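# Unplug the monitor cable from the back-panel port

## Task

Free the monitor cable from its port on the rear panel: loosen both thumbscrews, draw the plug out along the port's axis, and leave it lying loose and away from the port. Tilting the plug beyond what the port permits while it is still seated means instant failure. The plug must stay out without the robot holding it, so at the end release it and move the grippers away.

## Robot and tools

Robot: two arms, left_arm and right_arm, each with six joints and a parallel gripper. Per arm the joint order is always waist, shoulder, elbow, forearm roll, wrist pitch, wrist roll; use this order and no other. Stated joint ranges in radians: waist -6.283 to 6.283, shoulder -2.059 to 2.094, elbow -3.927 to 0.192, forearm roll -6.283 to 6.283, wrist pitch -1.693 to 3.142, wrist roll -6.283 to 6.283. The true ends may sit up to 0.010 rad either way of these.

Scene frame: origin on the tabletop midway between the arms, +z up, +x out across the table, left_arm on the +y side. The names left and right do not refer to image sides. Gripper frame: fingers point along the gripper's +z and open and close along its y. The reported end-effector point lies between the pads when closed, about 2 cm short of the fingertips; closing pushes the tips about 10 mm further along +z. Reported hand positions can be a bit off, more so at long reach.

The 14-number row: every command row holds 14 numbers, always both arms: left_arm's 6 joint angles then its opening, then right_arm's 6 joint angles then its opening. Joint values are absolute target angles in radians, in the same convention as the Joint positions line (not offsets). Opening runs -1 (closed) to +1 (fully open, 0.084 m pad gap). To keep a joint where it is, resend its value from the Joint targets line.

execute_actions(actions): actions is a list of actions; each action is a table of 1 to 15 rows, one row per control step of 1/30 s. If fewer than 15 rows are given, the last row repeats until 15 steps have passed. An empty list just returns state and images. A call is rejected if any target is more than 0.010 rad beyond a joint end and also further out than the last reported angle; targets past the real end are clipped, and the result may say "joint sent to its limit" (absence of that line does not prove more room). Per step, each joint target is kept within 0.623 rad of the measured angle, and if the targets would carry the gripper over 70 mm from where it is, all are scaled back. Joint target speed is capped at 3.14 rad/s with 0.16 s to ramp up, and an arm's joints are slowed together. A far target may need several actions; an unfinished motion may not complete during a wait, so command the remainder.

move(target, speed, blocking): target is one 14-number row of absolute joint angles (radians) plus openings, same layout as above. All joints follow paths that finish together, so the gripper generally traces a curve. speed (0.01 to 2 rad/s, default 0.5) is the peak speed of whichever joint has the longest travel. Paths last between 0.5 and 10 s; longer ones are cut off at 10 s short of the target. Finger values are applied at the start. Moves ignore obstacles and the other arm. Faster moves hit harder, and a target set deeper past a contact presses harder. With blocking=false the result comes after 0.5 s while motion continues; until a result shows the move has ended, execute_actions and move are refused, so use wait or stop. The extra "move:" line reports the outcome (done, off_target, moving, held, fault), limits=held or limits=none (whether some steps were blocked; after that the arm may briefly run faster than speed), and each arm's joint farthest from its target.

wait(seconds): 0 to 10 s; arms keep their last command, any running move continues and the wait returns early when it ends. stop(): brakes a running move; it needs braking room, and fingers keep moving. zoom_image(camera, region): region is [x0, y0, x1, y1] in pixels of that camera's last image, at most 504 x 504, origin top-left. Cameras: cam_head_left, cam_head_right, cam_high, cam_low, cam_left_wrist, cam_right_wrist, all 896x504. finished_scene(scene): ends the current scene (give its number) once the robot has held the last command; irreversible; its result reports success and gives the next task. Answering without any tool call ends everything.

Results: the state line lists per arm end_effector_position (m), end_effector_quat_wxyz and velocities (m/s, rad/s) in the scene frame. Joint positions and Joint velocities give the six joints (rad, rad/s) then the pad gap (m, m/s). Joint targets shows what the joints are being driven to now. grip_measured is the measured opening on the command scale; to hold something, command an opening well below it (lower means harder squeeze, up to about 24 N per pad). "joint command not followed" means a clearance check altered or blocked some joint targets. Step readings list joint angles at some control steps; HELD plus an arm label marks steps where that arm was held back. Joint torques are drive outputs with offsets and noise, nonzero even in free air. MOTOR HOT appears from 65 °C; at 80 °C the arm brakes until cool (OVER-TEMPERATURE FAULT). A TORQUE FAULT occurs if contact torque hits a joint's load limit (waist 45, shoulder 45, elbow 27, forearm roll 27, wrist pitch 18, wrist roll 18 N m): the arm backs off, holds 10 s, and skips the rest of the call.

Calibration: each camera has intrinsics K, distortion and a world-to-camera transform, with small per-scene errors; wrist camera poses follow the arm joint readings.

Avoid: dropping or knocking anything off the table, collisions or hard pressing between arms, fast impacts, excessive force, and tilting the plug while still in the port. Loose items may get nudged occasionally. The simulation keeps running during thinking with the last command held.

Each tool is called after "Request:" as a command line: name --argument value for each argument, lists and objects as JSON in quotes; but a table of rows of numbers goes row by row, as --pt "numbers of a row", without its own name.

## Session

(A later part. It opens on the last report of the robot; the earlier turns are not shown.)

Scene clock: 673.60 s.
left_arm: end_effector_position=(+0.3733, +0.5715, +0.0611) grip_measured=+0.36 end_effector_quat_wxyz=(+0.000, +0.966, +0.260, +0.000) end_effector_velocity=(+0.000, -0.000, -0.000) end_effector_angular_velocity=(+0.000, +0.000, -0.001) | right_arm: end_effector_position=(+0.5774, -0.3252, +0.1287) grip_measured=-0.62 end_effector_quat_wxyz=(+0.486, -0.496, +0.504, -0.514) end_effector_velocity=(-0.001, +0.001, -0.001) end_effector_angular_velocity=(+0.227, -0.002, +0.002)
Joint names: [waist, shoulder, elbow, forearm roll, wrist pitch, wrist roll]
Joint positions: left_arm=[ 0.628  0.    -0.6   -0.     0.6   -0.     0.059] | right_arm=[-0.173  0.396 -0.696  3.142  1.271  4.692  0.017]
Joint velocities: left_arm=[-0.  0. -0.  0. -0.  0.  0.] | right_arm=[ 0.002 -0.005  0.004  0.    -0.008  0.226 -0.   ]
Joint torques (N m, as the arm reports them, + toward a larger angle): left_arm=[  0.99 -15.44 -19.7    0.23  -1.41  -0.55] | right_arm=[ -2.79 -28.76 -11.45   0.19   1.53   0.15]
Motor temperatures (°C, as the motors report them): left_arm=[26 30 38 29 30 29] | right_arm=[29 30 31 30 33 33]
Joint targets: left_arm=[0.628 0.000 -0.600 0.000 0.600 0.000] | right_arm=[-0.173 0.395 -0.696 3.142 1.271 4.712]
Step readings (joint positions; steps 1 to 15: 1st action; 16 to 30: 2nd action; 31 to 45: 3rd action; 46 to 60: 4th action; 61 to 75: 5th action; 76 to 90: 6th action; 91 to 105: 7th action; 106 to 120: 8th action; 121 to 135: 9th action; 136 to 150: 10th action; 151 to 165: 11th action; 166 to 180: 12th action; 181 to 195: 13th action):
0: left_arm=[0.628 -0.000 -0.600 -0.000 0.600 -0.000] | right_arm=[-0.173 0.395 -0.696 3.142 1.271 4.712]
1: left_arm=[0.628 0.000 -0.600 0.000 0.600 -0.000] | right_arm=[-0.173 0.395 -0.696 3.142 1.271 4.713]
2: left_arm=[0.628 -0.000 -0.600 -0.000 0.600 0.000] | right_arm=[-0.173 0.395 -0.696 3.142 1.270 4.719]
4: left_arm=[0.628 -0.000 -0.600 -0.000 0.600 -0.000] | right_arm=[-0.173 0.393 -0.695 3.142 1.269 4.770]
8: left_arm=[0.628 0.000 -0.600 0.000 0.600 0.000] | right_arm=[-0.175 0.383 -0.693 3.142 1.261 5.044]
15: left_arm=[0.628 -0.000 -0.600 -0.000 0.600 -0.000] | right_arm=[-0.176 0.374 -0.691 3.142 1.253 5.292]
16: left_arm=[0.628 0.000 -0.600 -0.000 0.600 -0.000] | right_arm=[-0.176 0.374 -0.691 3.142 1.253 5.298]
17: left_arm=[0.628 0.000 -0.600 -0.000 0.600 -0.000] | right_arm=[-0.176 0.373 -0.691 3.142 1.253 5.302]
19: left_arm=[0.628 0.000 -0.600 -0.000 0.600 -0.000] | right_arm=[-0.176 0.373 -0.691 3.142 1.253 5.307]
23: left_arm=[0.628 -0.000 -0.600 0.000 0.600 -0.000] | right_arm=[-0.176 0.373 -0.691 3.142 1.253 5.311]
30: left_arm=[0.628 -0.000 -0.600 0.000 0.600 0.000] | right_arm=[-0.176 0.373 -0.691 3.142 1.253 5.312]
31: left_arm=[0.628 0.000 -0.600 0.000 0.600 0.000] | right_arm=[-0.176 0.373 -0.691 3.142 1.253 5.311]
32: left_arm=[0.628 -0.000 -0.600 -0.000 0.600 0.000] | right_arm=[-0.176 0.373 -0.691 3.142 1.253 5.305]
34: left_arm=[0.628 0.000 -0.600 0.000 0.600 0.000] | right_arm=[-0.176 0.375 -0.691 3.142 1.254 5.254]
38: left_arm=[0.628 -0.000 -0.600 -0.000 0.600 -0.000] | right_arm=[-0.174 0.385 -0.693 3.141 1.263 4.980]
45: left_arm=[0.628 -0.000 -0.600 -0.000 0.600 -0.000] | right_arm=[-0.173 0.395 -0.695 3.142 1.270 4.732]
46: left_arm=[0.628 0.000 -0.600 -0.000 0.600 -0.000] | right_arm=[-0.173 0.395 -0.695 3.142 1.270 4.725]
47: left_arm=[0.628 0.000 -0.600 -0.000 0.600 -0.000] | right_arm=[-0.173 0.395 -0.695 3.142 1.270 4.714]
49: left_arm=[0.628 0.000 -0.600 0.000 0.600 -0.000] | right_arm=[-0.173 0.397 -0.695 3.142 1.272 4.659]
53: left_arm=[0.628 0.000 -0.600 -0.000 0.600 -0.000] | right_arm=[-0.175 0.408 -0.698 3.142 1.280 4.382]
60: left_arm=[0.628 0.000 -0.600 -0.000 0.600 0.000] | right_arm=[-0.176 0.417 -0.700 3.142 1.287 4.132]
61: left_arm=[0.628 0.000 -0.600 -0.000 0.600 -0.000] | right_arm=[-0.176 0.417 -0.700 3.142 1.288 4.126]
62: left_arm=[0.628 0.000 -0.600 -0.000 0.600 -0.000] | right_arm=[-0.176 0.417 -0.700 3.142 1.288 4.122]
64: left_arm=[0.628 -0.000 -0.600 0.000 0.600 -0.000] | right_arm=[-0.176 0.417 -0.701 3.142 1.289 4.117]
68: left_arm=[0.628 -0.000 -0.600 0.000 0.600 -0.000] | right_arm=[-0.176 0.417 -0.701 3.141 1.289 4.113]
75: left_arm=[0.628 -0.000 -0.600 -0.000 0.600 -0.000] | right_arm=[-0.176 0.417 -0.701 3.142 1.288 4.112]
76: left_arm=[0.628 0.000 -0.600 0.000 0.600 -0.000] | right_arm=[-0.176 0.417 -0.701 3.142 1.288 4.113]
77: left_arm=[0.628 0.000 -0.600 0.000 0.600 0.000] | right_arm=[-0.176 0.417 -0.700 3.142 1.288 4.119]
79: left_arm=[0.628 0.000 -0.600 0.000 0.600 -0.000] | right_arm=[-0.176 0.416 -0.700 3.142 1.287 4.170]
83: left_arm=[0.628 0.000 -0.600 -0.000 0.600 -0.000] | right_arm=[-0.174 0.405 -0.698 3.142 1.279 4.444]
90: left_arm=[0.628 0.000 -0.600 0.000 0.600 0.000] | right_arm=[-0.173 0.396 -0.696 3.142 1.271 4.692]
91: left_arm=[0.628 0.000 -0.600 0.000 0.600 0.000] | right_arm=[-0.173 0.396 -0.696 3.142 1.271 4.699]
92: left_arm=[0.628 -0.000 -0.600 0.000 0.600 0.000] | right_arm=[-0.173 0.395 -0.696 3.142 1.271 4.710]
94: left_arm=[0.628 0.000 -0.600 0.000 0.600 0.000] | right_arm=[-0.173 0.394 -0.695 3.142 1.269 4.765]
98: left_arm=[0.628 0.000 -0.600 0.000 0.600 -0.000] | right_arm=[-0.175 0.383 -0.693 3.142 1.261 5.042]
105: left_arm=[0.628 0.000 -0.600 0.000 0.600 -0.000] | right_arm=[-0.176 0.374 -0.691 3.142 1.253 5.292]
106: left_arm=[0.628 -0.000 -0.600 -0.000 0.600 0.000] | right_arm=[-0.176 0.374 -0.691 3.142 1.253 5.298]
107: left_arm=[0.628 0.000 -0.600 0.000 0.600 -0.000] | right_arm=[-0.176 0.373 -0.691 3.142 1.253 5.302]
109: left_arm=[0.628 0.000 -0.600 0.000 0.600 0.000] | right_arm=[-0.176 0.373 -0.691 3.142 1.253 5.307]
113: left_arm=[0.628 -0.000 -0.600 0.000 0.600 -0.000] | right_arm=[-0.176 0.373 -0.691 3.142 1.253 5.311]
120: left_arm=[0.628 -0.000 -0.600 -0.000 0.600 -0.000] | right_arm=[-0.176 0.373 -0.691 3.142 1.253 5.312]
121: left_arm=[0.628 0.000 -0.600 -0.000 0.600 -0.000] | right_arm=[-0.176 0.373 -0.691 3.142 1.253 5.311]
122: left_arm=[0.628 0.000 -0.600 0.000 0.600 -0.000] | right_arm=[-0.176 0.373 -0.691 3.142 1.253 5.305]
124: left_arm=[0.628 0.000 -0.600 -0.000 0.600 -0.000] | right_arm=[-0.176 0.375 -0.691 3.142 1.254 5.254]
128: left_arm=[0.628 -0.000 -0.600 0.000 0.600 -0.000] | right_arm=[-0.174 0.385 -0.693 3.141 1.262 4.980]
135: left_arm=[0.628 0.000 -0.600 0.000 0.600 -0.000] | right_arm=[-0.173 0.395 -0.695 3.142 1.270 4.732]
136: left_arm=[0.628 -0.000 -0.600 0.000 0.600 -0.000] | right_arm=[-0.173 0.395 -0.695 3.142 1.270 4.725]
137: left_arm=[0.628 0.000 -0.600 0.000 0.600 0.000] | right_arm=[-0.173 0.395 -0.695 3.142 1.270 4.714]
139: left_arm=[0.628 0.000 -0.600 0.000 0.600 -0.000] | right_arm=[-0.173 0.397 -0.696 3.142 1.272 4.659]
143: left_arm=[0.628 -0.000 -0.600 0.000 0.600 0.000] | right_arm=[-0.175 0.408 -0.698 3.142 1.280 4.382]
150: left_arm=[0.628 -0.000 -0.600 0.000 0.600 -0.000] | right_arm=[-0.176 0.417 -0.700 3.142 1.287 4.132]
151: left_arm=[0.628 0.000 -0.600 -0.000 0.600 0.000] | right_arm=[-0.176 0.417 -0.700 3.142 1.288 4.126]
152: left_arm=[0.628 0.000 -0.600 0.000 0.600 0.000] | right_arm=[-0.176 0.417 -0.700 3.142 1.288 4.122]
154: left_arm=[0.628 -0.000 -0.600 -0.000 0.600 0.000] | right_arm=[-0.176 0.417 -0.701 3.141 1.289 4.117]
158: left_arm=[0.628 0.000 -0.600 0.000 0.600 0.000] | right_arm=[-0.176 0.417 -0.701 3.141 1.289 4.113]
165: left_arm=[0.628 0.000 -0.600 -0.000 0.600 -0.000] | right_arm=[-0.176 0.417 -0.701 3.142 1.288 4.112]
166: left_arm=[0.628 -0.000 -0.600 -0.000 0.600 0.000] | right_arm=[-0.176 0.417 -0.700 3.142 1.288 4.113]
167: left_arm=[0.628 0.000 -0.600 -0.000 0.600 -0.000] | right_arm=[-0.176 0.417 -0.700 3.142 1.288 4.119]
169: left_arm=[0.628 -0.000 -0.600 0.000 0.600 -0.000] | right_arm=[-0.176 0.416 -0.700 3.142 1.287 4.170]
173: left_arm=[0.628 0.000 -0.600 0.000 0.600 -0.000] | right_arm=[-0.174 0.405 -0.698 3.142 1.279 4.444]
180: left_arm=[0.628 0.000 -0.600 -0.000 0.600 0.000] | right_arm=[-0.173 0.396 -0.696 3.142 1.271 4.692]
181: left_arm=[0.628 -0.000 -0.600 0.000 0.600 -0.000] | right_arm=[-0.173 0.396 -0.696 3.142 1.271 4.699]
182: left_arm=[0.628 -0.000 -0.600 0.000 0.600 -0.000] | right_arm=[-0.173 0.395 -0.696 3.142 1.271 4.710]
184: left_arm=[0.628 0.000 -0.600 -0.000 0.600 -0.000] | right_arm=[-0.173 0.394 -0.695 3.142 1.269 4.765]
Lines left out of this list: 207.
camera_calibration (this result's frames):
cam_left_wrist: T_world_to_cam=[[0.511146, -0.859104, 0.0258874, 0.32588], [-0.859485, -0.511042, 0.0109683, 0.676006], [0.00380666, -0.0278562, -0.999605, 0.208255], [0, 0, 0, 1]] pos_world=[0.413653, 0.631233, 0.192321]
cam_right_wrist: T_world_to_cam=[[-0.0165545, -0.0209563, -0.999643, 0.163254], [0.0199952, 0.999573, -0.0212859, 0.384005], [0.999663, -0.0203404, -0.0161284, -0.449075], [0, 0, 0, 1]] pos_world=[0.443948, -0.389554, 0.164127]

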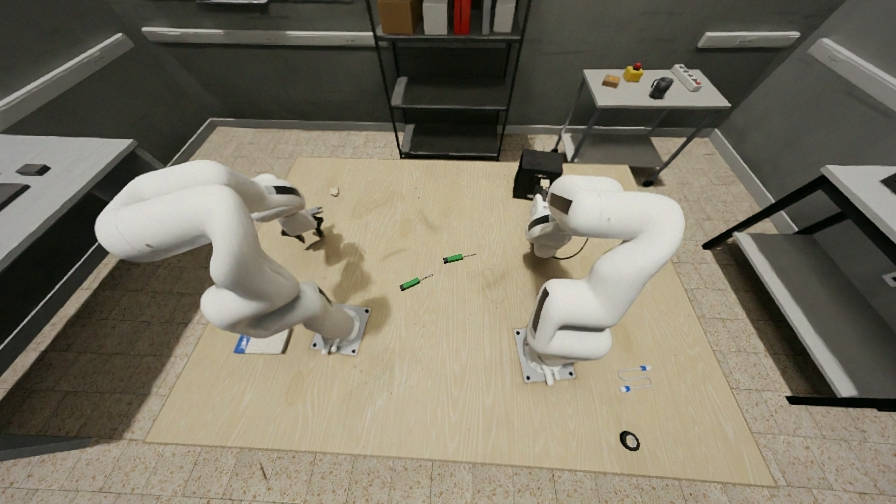

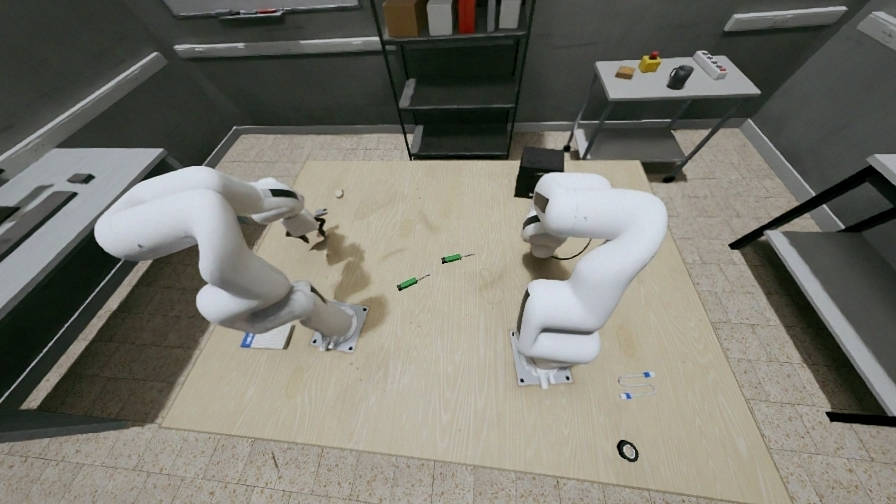

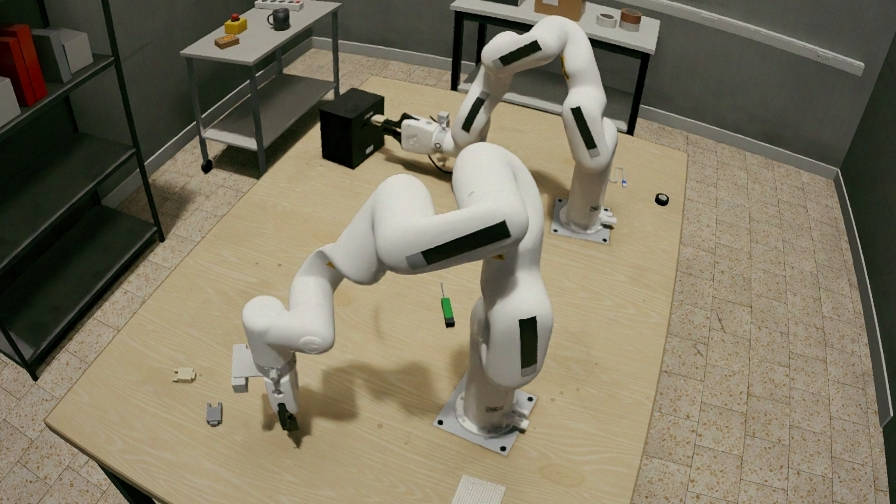

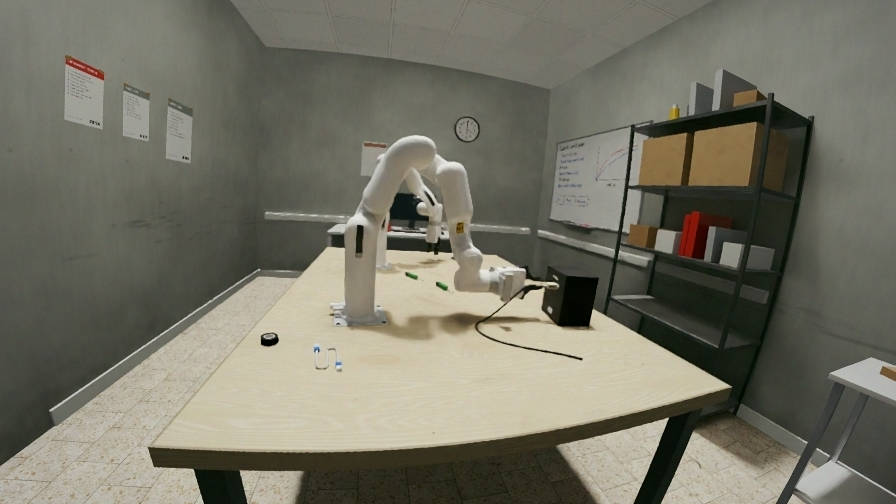

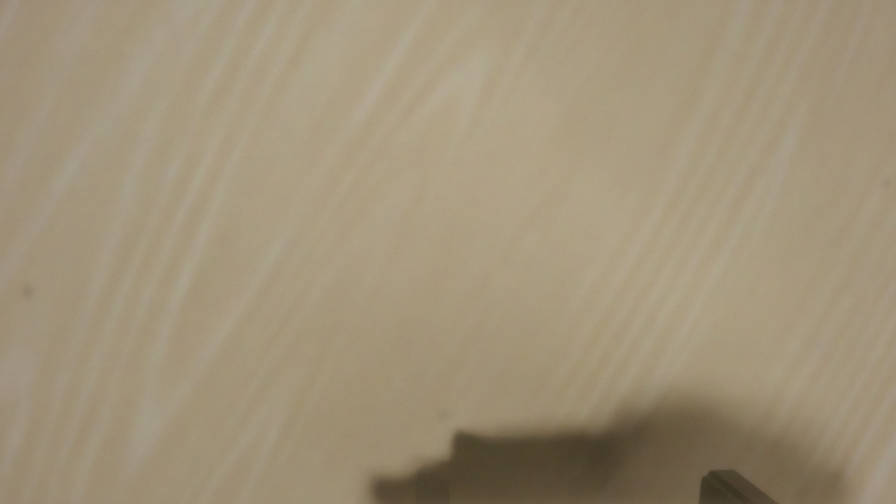

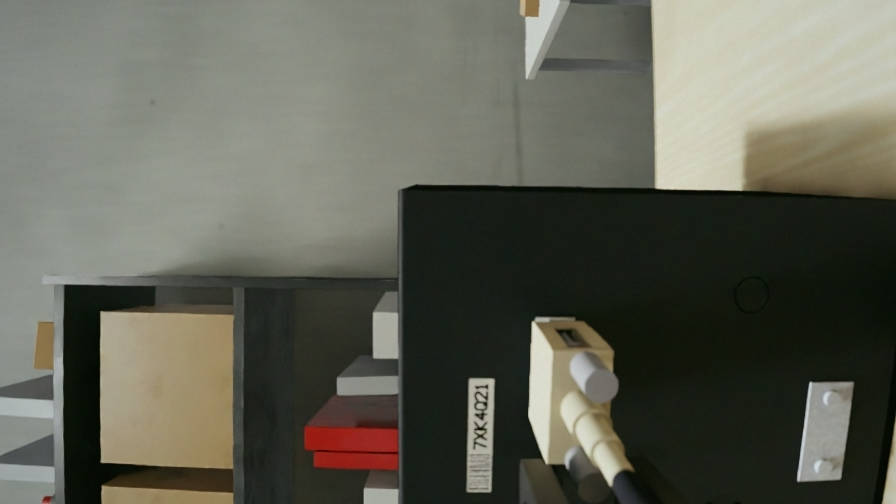

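Still advancing. Again.

Request:
execute_actions --actions '[[[0.628,0,-0.6,0,0.6,0,0.37,-0.1762,0.373,-0.6911,3.1416,1.2529,5.312,-0.7]],[[0.628,0,-0.6,0,0.6,0,0.37,-0.1762,0.373,-0.6911,3.1416,1.2529,5.312,-1]],[[0.628,0,-0.6,0,0.6,0,0.37,-0.1727,0.3953,-0.6957,3.1416,1.2706,4.712,-1]],[[0.628,0,-0.6,0,0.6,0,0.37,-0.1762,0.4176,-0.7003,3.1416,1.2883,4.112,-1]],[[0.628,0,-0.6,0,0.6,0,0.37,-0.1762,0.4176,-0.7003,3.1416,1.2883,4.112,-0.7]],[[0.628,0,-0.6,0,0.6,0,0.37,-0.1727,0.3953,-0.6957,3.1416,1.2706,4.712,-0.7]],[[0.628,0,-0.6,0,0.6,0,0.37,-0.1762,0.373,-0.6911,3.1416,1.2529,5.312,-0.7]],[[0.628,0,-0.6,0,0.6,0,0.37,-0.1762,0.373,-0.6911,3.1416,1.2529,5.312,-1]],[[0.628,0,-0.6,0,0.6,0,0.37,-0.1727,0.3953,-0.6957,3.1416,1.2706,4.712,-1]],[[0.628,0,-0.6,0,0.6,0,0.37,-0.1762,0.4176,-0.7003,3.1416,1.2883,4.112,-1]],[[0.628,0,-0.6,0,0.6,0,0.37,-0.1762,0.4176,-0.7003,3.1416,1.2883,4.112,-0.7]],[[0.628,0,-0.6,0,0.6,0,0.37,-0.1727,0.3953,-0.6957,3.1416,1.2706,4.712,-0.7]],[[0.628,0,-0.6,0,0.6,0,0.37,-0.1762,0.373,-0.6911,3.1416,1.2529,5.312,-0.7]],[[0.628,0,-0.6,0,0.6,0,0.37,-0.1762,0.373,-0.6911,3.1416,1.2529,5.312,-1]],[[0.628,0,-0.6,0,0.6,0,0.37,-0.1727,0.3953,-0.6957,3.1416,1.2706,4.712,-1]],[[0.628,0,-0.6,0,0.6,0,0.37,-0.1762,0.4176,-0.7003,3.1416,1.2883,4.112,-1]],[[0.628,0,-0.6,0,0.6,0,0.37,-0.1762,0.4176,-0.7003,3.1416,1.2883,4.112,-0.7]],[[0.628,0,-0.6,0,0.6,0,0.37,-0.1727,0.3953,-0.6957,3.1416,1.2706,4.712,-0.7]],[[0.628,0,-0.6,0,0.6,0,0.37,-0.1762,0.373,-0.6911,3.1416,1.2529,5.312,-0.7]],[[0.628,0,-0.6,0,0.6,0,0.37,-0.1762,0.373,-0.6911,3.1416,1.2529,5.312,-1]],[[0.628,0,-0.6,0,0.6,0,0.37,-0.1727,0.3953,-0.6957,3.1416,1.2706,4.712,-1]],[[0.628,0,-0.6,0,0.6,0,0.37,-0.1762,0.4176,-0.7003,3.1416,1.2883,4.112,-1]],[[0.628,0,-0.6,0,0.6,0,0.37,-0.1762,0.4176,-0.7003,3.1416,1.2883,4.112,-0.7]],[[0.628,0,-0.6,0,0.6,0,0.37,-0.1727,0.3953,-0.6957,3.1416,1.2706,4.712,-0.7]],[[0.628,0,-0.6,0,0.6,0,0.37,-0.1762,0.373,-0.6911,3.1416,1.2529,5.312,-0.7]],[[0.628,0,-0.6,0,0.6,0,0.37,-0.1762,0.373,-0.6911,3.1416,1.2529,5.312,-1]],[[0.628,0,-0.6,0,0.6,0,0.37,-0.1727,0.3953,-0.6957,3.1416,1.2706,4.712,-1]],[[0.628,0,-0.6,0,0.6,0,0.37,-0.1762,0.4176,-0.7003,3.1416,1.2883,4.112,-1]],[[0.628,0,-0.6,0,0.6,0,0.37,-0.1762,0.4176,-0.7003,3.1416,1.2883,4.112,-0.7]],[[0.628,0,-0.6,0,0.6,0,0.37,-0.1727,0.3953,-0.6957,3.1416,1.2706,4.712,-0.7]],[[0.628,0,-0.6,0,0.6,0,0.37,-0.1762,0.373,-0.6911,3.1416,1.2529,5.312,-0.7]],[[0.628,0,-0.6,0,0.6,0,0.37,-0.1762,0.373,-0.6911,3.1416,1.2529,5.312,-1]],[[0.628,0,-0.6,0,0.6,0,0.37,-0.1727,0.3953,-0.6957,3.1416,1.2706,4.712,-1]],[[0.628,0,-0.6,0,0.6,0,0.37,-0.1762,0.4176,-0.7003,3.1416,1.2883,4.112,-1]],[[0.628,0,-0.6,0,0.6,0,0.37,-0.1762,0.4176,-0.7003,3.1416,1.2883,4.112,-0.7]],[[0.628,0,-0.6,0,0.6,0,0.37,-0.1727,0.3953,-0.6957,3.1416,1.2706,4.712,-0.6]]]'

Request:
zoom_image --camera "cam_right_wrist" --region '[400,250,760,504]'

Scene clock: 734.63 s.
left_arm: end_effector_position=(+0.3733, +0.5715, +0.0611) grip_measured=+0.36 end_effector_quat_wxyz=(+0.000, +0.966, +0.260, +0.000) end_effector_velocity=(-0.001, +0.000, -0.001) end_effector_angular_velocity=(-0.000, +0.001, +0.001) | right_arm: end_effector_position=(+0.5774, -0.3252, +0.1287) grip_measured=-0.62 end_effector_quat_wxyz=(+0.486, -0.496, +0.504, -0.514) end_effector_velocity=(-0.001, +0.001, -0.001) end_effector_angular_velocity=(+0.226, -0.002, +0.001)
Joint names: [waist, shoulder, elbow, forearm roll, wrist pitch, wrist roll]
Joint positions: left_arm=[ 0.628  0.    -0.6    0.     0.6   -0.     0.059] | right_arm=[-0.173  0.396 -0.696  3.142  1.271  4.692  0.017]
Joint velocities: left_arm=[ 0.001  0.001  0.001  0.    -0.001  0.     0.   ] | right_arm=[ 0.001 -0.005  0.004  0.001 -0.006  0.225 -0.   ]
Joint torques (N m, as the arm reports them, + toward a larger angle): left_arm=[  0.92 -15.63 -19.38   0.39  -1.2   -0.91] | right_arm=[ -2.42 -28.37 -11.33   0.03   1.65   0.15]
Motor temperatures (°C, as the motors report them): left_arm=[26 30 39 29 30 29] | right_arm=[29 30 31 30 33 33]
Joint targets: left_arm=[0.628 0.000 -0.600 0.000 0.600 0.000] | right_arm=[-0.173 0.395 -0.696 3.142 1.271 4.712]
Step readings (joint positions; steps 1 to 15: 1st action; 16 to 30: 2nd action; 31 to 45: 3rd action; 46 to 60: 4th action; 61 to 75: 5th action; 76 to 90: 6th action; 91 to 105: 7th action; 106 to 120: 8th action; 121 to 135: 9th action; 136 to 150: 10th action; 151 to 165: 11th action; 166 to 180: 12th action; 181 to 195: 13th action):
0: left_arm=[0.628 -0.000 -0.600 0.000 0.600 -0.000] | right_arm=[-0.173 0.395 -0.696 3.142 1.271 4.712]
1: left_arm=[0.628 0.000 -0.600 0.000 0.600 0.000] | right_arm=[-0.173 0.395 -0.696 3.142 1.271 4.713]
2: left_arm=[0.628 0.000 -0.600 0.000 0.600 -0.000] | right_arm=[-0.173 0.395 -0.696 3.142 1.270 4.719]
4: left_arm=[0.628 -0.000 -0.600 -0.000 0.600 -0.000] | right_arm=[-0.173 0.393 -0.695 3.142 1.269 4.770]
8: left_arm=[0.628 -0.000 -0.600 -0.000 0.600 -0.000] | right_arm=[-0.175 0.383 -0.693 3.142 1.261 5.044]
15: left_arm=[0.628 0.000 -0.600 0.000 0.600 -0.000] | right_arm=[-0.176 0.374 -0.691 3.142 1.253 5.292]
16: left_arm=[0.628 -0.000 -0.600 0.000 0.600 0.000] | right_arm=[-0.176 0.374 -0.691 3.142 1.253 5.298]
17: left_arm=[0.628 0.000 -0.600 0.000 0.600 -0.000] | right_arm=[-0.176 0.373 -0.691 3.142 1.253 5.302]
19: left_arm=[0.628 0.000 -0.600 -0.000 0.600 -0.000] | right_arm=[-0.176 0.373 -0.691 3.142 1.253 5.307]
23: left_arm=[0.628 -0.000 -0.600 0.000 0.600 -0.000] | right_arm=[-0.176 0.373 -0.691 3.142 1.253 5.311]
30: left_arm=[0.628 -0.000 -0.600 -0.000 0.600 0.000] | right_arm=[-0.176 0.373 -0.691 3.142 1.253 5.312]
31: left_arm=[0.628 -0.000 -0.600 0.000 0.600 -0.000] | right_arm=[-0.176 0.373 -0.691 3.142 1.253 5.311]
32: left_arm=[0.628 0.000 -0.600 0.000 0.600 0.000] | right_arm=[-0.176 0.373 -0.691 3.142 1.253 5.305]
34: left_arm=[0.628 -0.000 -0.600 -0.000 0.600 -0.000] | right_arm=[-0.176 0.375 -0.691 3.142 1.254 5.254]
38: left_arm=[0.628 0.000 -0.600 -0.000 0.600 -0.000] | right_arm=[-0.174 0.385 -0.693 3.141 1.262 4.980]
45: left_arm=[0.628 -0.000 -0.600 -0.000 0.600 -0.000] | right_arm=[-0.173 0.395 -0.695 3.142 1.270 4.732]
46: left_arm=[0.628 -0.000 -0.600 -0.000 0.600 -0.000] | right_arm=[-0.173 0.395 -0.695 3.142 1.270 4.725]
47: left_arm=[0.628 -0.000 -0.600 -0.000 0.600 -0.000] | right_arm=[-0.173 0.395 -0.695 3.142 1.270 4.714]
49: left_arm=[0.628 -0.000 -0.600 0.000 0.600 -0.000] | right_arm=[-0.173 0.397 -0.696 3.142 1.272 4.659]
53: left_arm=[0.628 0.000 -0.600 0.000 0.600 -0.000] | right_arm=[-0.175 0.408 -0.698 3.142 1.280 4.382]
60: left_arm=[0.628 0.000 -0.600 -0.000 0.600 -0.000] | right_arm=[-0.176 0.417 -0.700 3.142 1.287 4.132]
61: left_arm=[0.628 0.000 -0.600 -0.000 0.600 0.000] | right_arm=[-0.176 0.417 -0.700 3.142 1.288 4.126]
62: left_arm=[0.628 0.000 -0.600 0.000 0.600 -0.000] | right_arm=[-0.176 0.417 -0.700 3.142 1.288 4.122]
64: left_arm=[0.628 0.000 -0.600 -0.000 0.600 -0.000] | right_arm=[-0.176 0.417 -0.701 3.141 1.289 4.117]
68: left_arm=[0.628 0.000 -0.600 0.000 0.600 -0.000] | right_arm=[-0.176 0.417 -0.701 3.141 1.289 4.113]
75: left_arm=[0.628 0.000 -0.600 -0.000 0.600 -0.000] | right_arm=[-0.176 0.417 -0.701 3.142 1.288 4.112]
76: left_arm=[0.628 -0.000 -0.600 0.000 0.600 -0.000] | right_arm=[-0.176 0.417 -0.700 3.142 1.288 4.113]
77: left_arm=[0.628 0.000 -0.600 0.000 0.600 0.000] | right_arm=[-0.176 0.417 -0.700 3.142 1.288 4.119]
79: left_arm=[0.628 0.000 -0.600 0.000 0.600 -0.000] | right_arm=[-0.176 0.416 -0.700 3.142 1.287 4.170]
83: left_arm=[0.628 -0.000 -0.600 -0.000 0.600 0.000] | right_arm=[-0.174 0.405 -0.698 3.142 1.279 4.444]
90: left_arm=[0.628 -0.000 -0.600 0.000 0.600 0.000] | right_arm=[-0.173 0.396 -0.696 3.142 1.271 4.692]
91: left_arm=[0.628 0.000 -0.600 -0.000 0.600 -0.000] | right_arm=[-0.173 0.396 -0.696 3.142 1.271 4.699]
92: left_arm=[0.628 0.000 -0.600 0.000 0.600 0.000] | right_arm=[-0.173 0.395 -0.696 3.142 1.271 4.710]
94: left_arm=[0.628 0.000 -0.600 0.000 0.600 -0.000] | right_arm=[-0.173 0.394 -0.695 3.142 1.269 4.765]
98: left_arm=[0.628 -0.000 -0.600 0.000 0.600 -0.000] | right_arm=[-0.175 0.383 -0.693 3.142 1.261 5.042]
105: left_arm=[0.628 -0.000 -0.600 0.000 0.600 0.000] | right_arm=[-0.176 0.374 -0.691 3.142 1.253 5.292]
106: left_arm=[0.628 0.000 -0.600 -0.000 0.600 -0.000] | right_arm=[-0.176 0.374 -0.691 3.142 1.253 5.298]
107: left_arm=[0.628 -0.000 -0.600 -0.000 0.600 0.000] | right_arm=[-0.176 0.373 -0.691 3.142 1.253 5.302]
109: left_arm=[0.628 -0.000 -0.600 0.000 0.600 -0.000] | right_arm=[-0.176 0.373 -0.691 3.142 1.253 5.307]
113: left_arm=[0.628 0.000 -0.600 -0.000 0.600 -0.000] | right_arm=[-0.176 0.373 -0.691 3.142 1.253 5.311]
120: left_arm=[0.628 -0.000 -0.600 -0.000 0.600 -0.000] | right_arm=[-0.176 0.373 -0.691 3.142 1.253 5.312]
121: left_arm=[0.628 -0.000 -0.600 0.000 0.600 -0.000] | right_arm=[-0.176 0.373 -0.691 3.142 1.253 5.311]
122: left_arm=[0.628 -0.000 -0.600 0.000 0.600 -0.000] | right_arm=[-0.176 0.373 -0.691 3.142 1.253 5.305]
124: left_arm=[0.628 -0.000 -0.600 -0.000 0.600 -0.000] | right_arm=[-0.176 0.375 -0.691 3.142 1.254 5.254]
128: left_arm=[0.628 0.000 -0.600 0.000 0.600 0.000] | right_arm=[-0.174 0.385 -0.693 3.141 1.262 4.980]
135: left_arm=[0.628 0.000 -0.600 0.000 0.600 0.000] | right_arm=[-0.173 0.395 -0.695 3.142 1.270 4.732]
136: left_arm=[0.628 0.000 -0.600 0.000 0.600 -0.000] | right_arm=[-0.173 0.395 -0.695 3.142 1.270 4.725]
137: left_arm=[0.628 -0.000 -0.600 -0.000 0.600 -0.000] | right_arm=[-0.173 0.395 -0.695 3.142 1.270 4.714]
139: left_arm=[0.628 -0.000 -0.600 -0.000 0.600 0.000] | right_arm=[-0.173 0.397 -0.696 3.142 1.272 4.659]
143: left_arm=[0.628 -0.000 -0.600 -0.000 0.600 -0.000] | right_arm=[-0.175 0.408 -0.698 3.142 1.280 4.382]
150: left_arm=[0.628 0.000 -0.600 0.000 0.600 -0.000] | right_arm=[-0.176 0.417 -0.700 3.142 1.287 4.132]
151: left_arm=[0.628 0.000 -0.600 -0.000 0.600 0.000] | right_arm=[-0.176 0.417 -0.700 3.142 1.288 4.126]
152: left_arm=[0.628 -0.000 -0.600 0.000 0.600 -0.000] | right_arm=[-0.176 0.417 -0.700 3.142 1.288 4.122]
154: left_arm=[0.628 0.000 -0.600 -0.000 0.600 0.000] | right_arm=[-0.176 0.417 -0.701 3.141 1.289 4.117]
158: left_arm=[0.628 0.000 -0.600 0.000 0.600 -0.000] | right_arm=[-0.176 0.417 -0.701 3.141 1.289 4.113]
165: left_arm=[0.628 -0.000 -0.600 0.000 0.600 0.000] | right_arm=[-0.176 0.417 -0.701 3.142 1.288 4.112]
166: left_arm=[0.628 0.000 -0.600 0.000 0.600 -0.000] | right_arm=[-0.176 0.417 -0.700 3.142 1.288 4.113]
167: left_arm=[0.628 -0.000 -0.600 -0.000 0.600 0.000] | right_arm=[-0.176 0.417 -0.700 3.142 1.288 4.119]
169: left_arm=[0.628 -0.000 -0.600 0.000 0.600 -0.000] | right_arm=[-0.176 0.416 -0.700 3.142 1.287 4.170]
173: left_arm=[0.628 0.000 -0.600 0.000 0.600 -0.000] | right_arm=[-0.174 0.405 -0.698 3.142 1.279 4.444]
180: left_arm=[0.628 0.000 -0.600 -0.000 0.600 0.000] | right_arm=[-0.173 0.396 -0.696 3.142 1.271 4.692]
181: left_arm=[0.628 0.000 -0.600 0.000 0.600 -0.000] | right_arm=[-0.173 0.396 -0.696 3.142 1.271 4.699]
182: left_arm=[0.628 0.000 -0.600 -0.000 0.600 -0.000] | right_arm=[-0.173 0.395 -0.696 3.142 1.271 4.710]
184: left_arm=[0.628 0.000 -0.600 -0.000 0.600 0.000] | right_arm=[-0.173 0.394 -0.695 3.142 1.269 4.765]
Lines left out of this list: 117.
camera_calibration (this result's frames):
cam_left_wrist: T_world_to_cam=[[0.511146, -0.859104, 0.0258873, 0.32588], [-0.859485, -0.511042, 0.0109683, 0.676006], [0.0038066, -0.0278562, -0.999605, 0.208255], [0, 0, 0, 1]] pos_world=[0.413653, 0.631233, 0.192321]
cam_right_wrist: T_world_to_cam=[[-0.0165541, -0.0209563, -0.999643, 0.163254], [0.0199949, 0.999573, -0.021286, 0.384005], [0.999663, -0.0203401, -0.016128, -0.449075], [0, 0, 0, 1]] pos_world=[0.443948, -0.389554, 0.164127]

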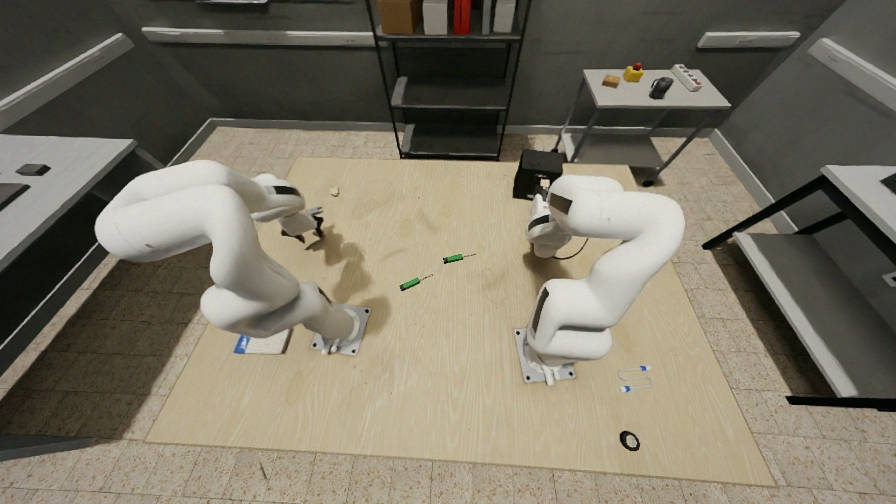

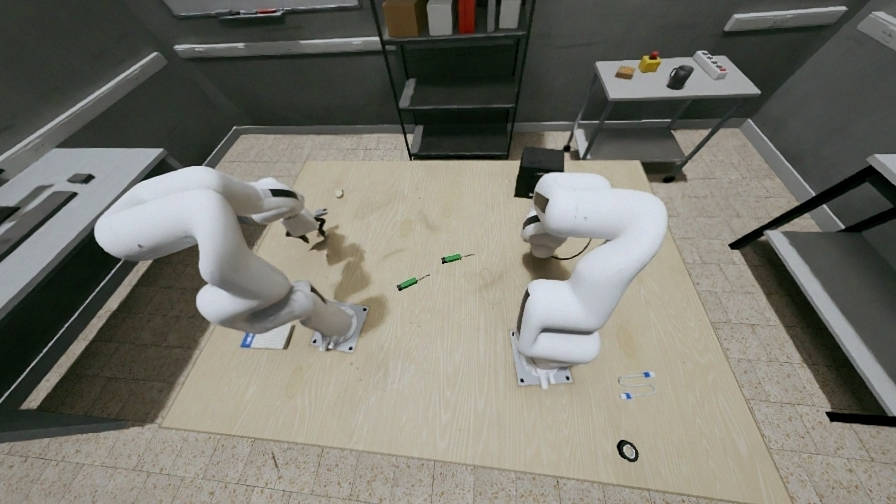

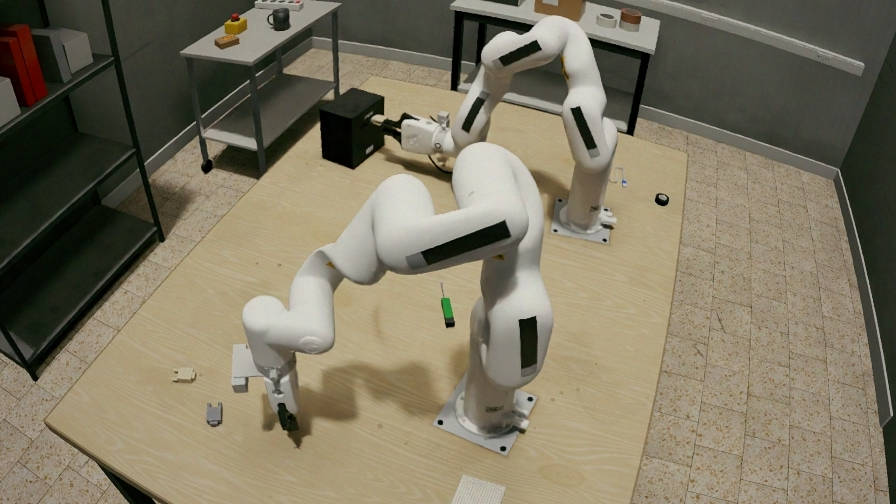

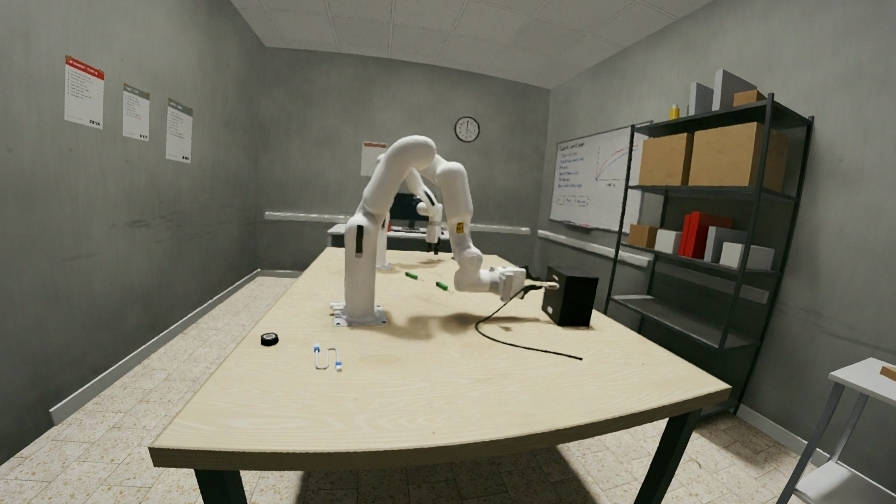

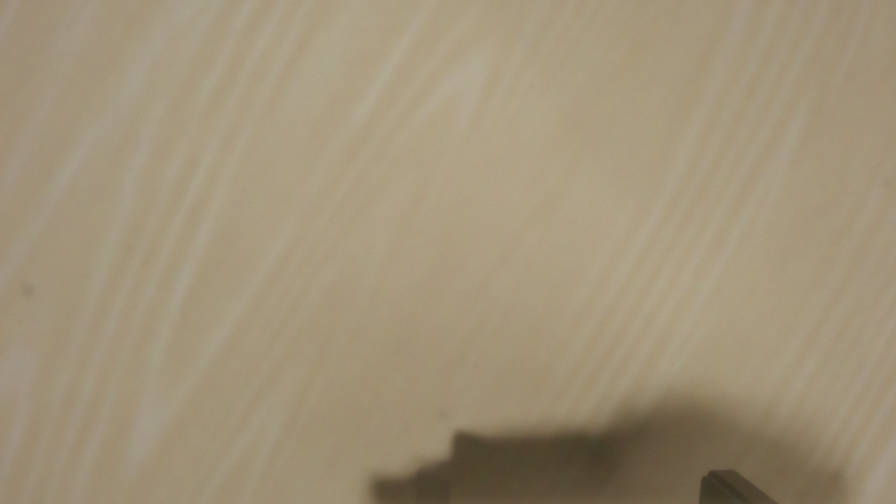

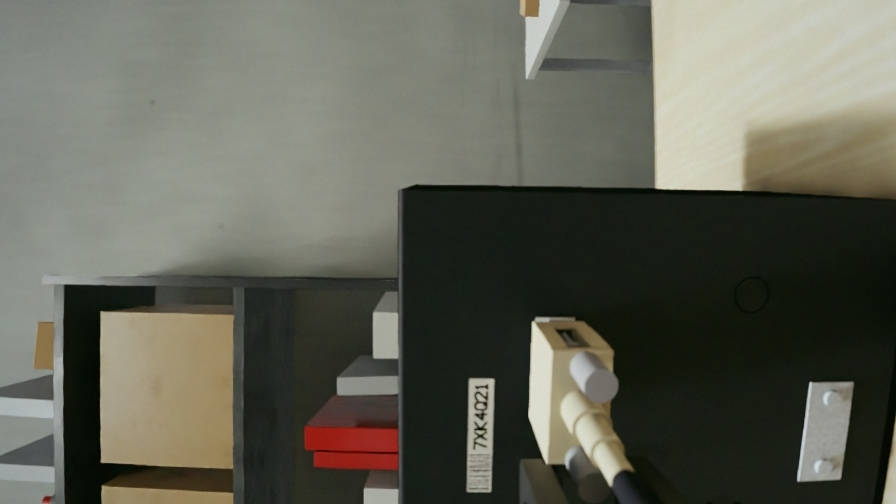

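Region (400, 250, 760, 504) of cam_right_wrist's 896x504 image, scaled by 1.400, with more detail than that image has; it fills the top 356 rows of this view, and the rest is white.

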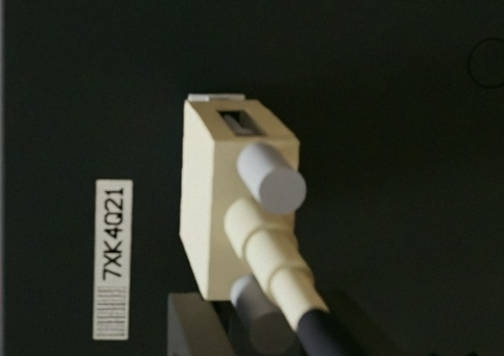

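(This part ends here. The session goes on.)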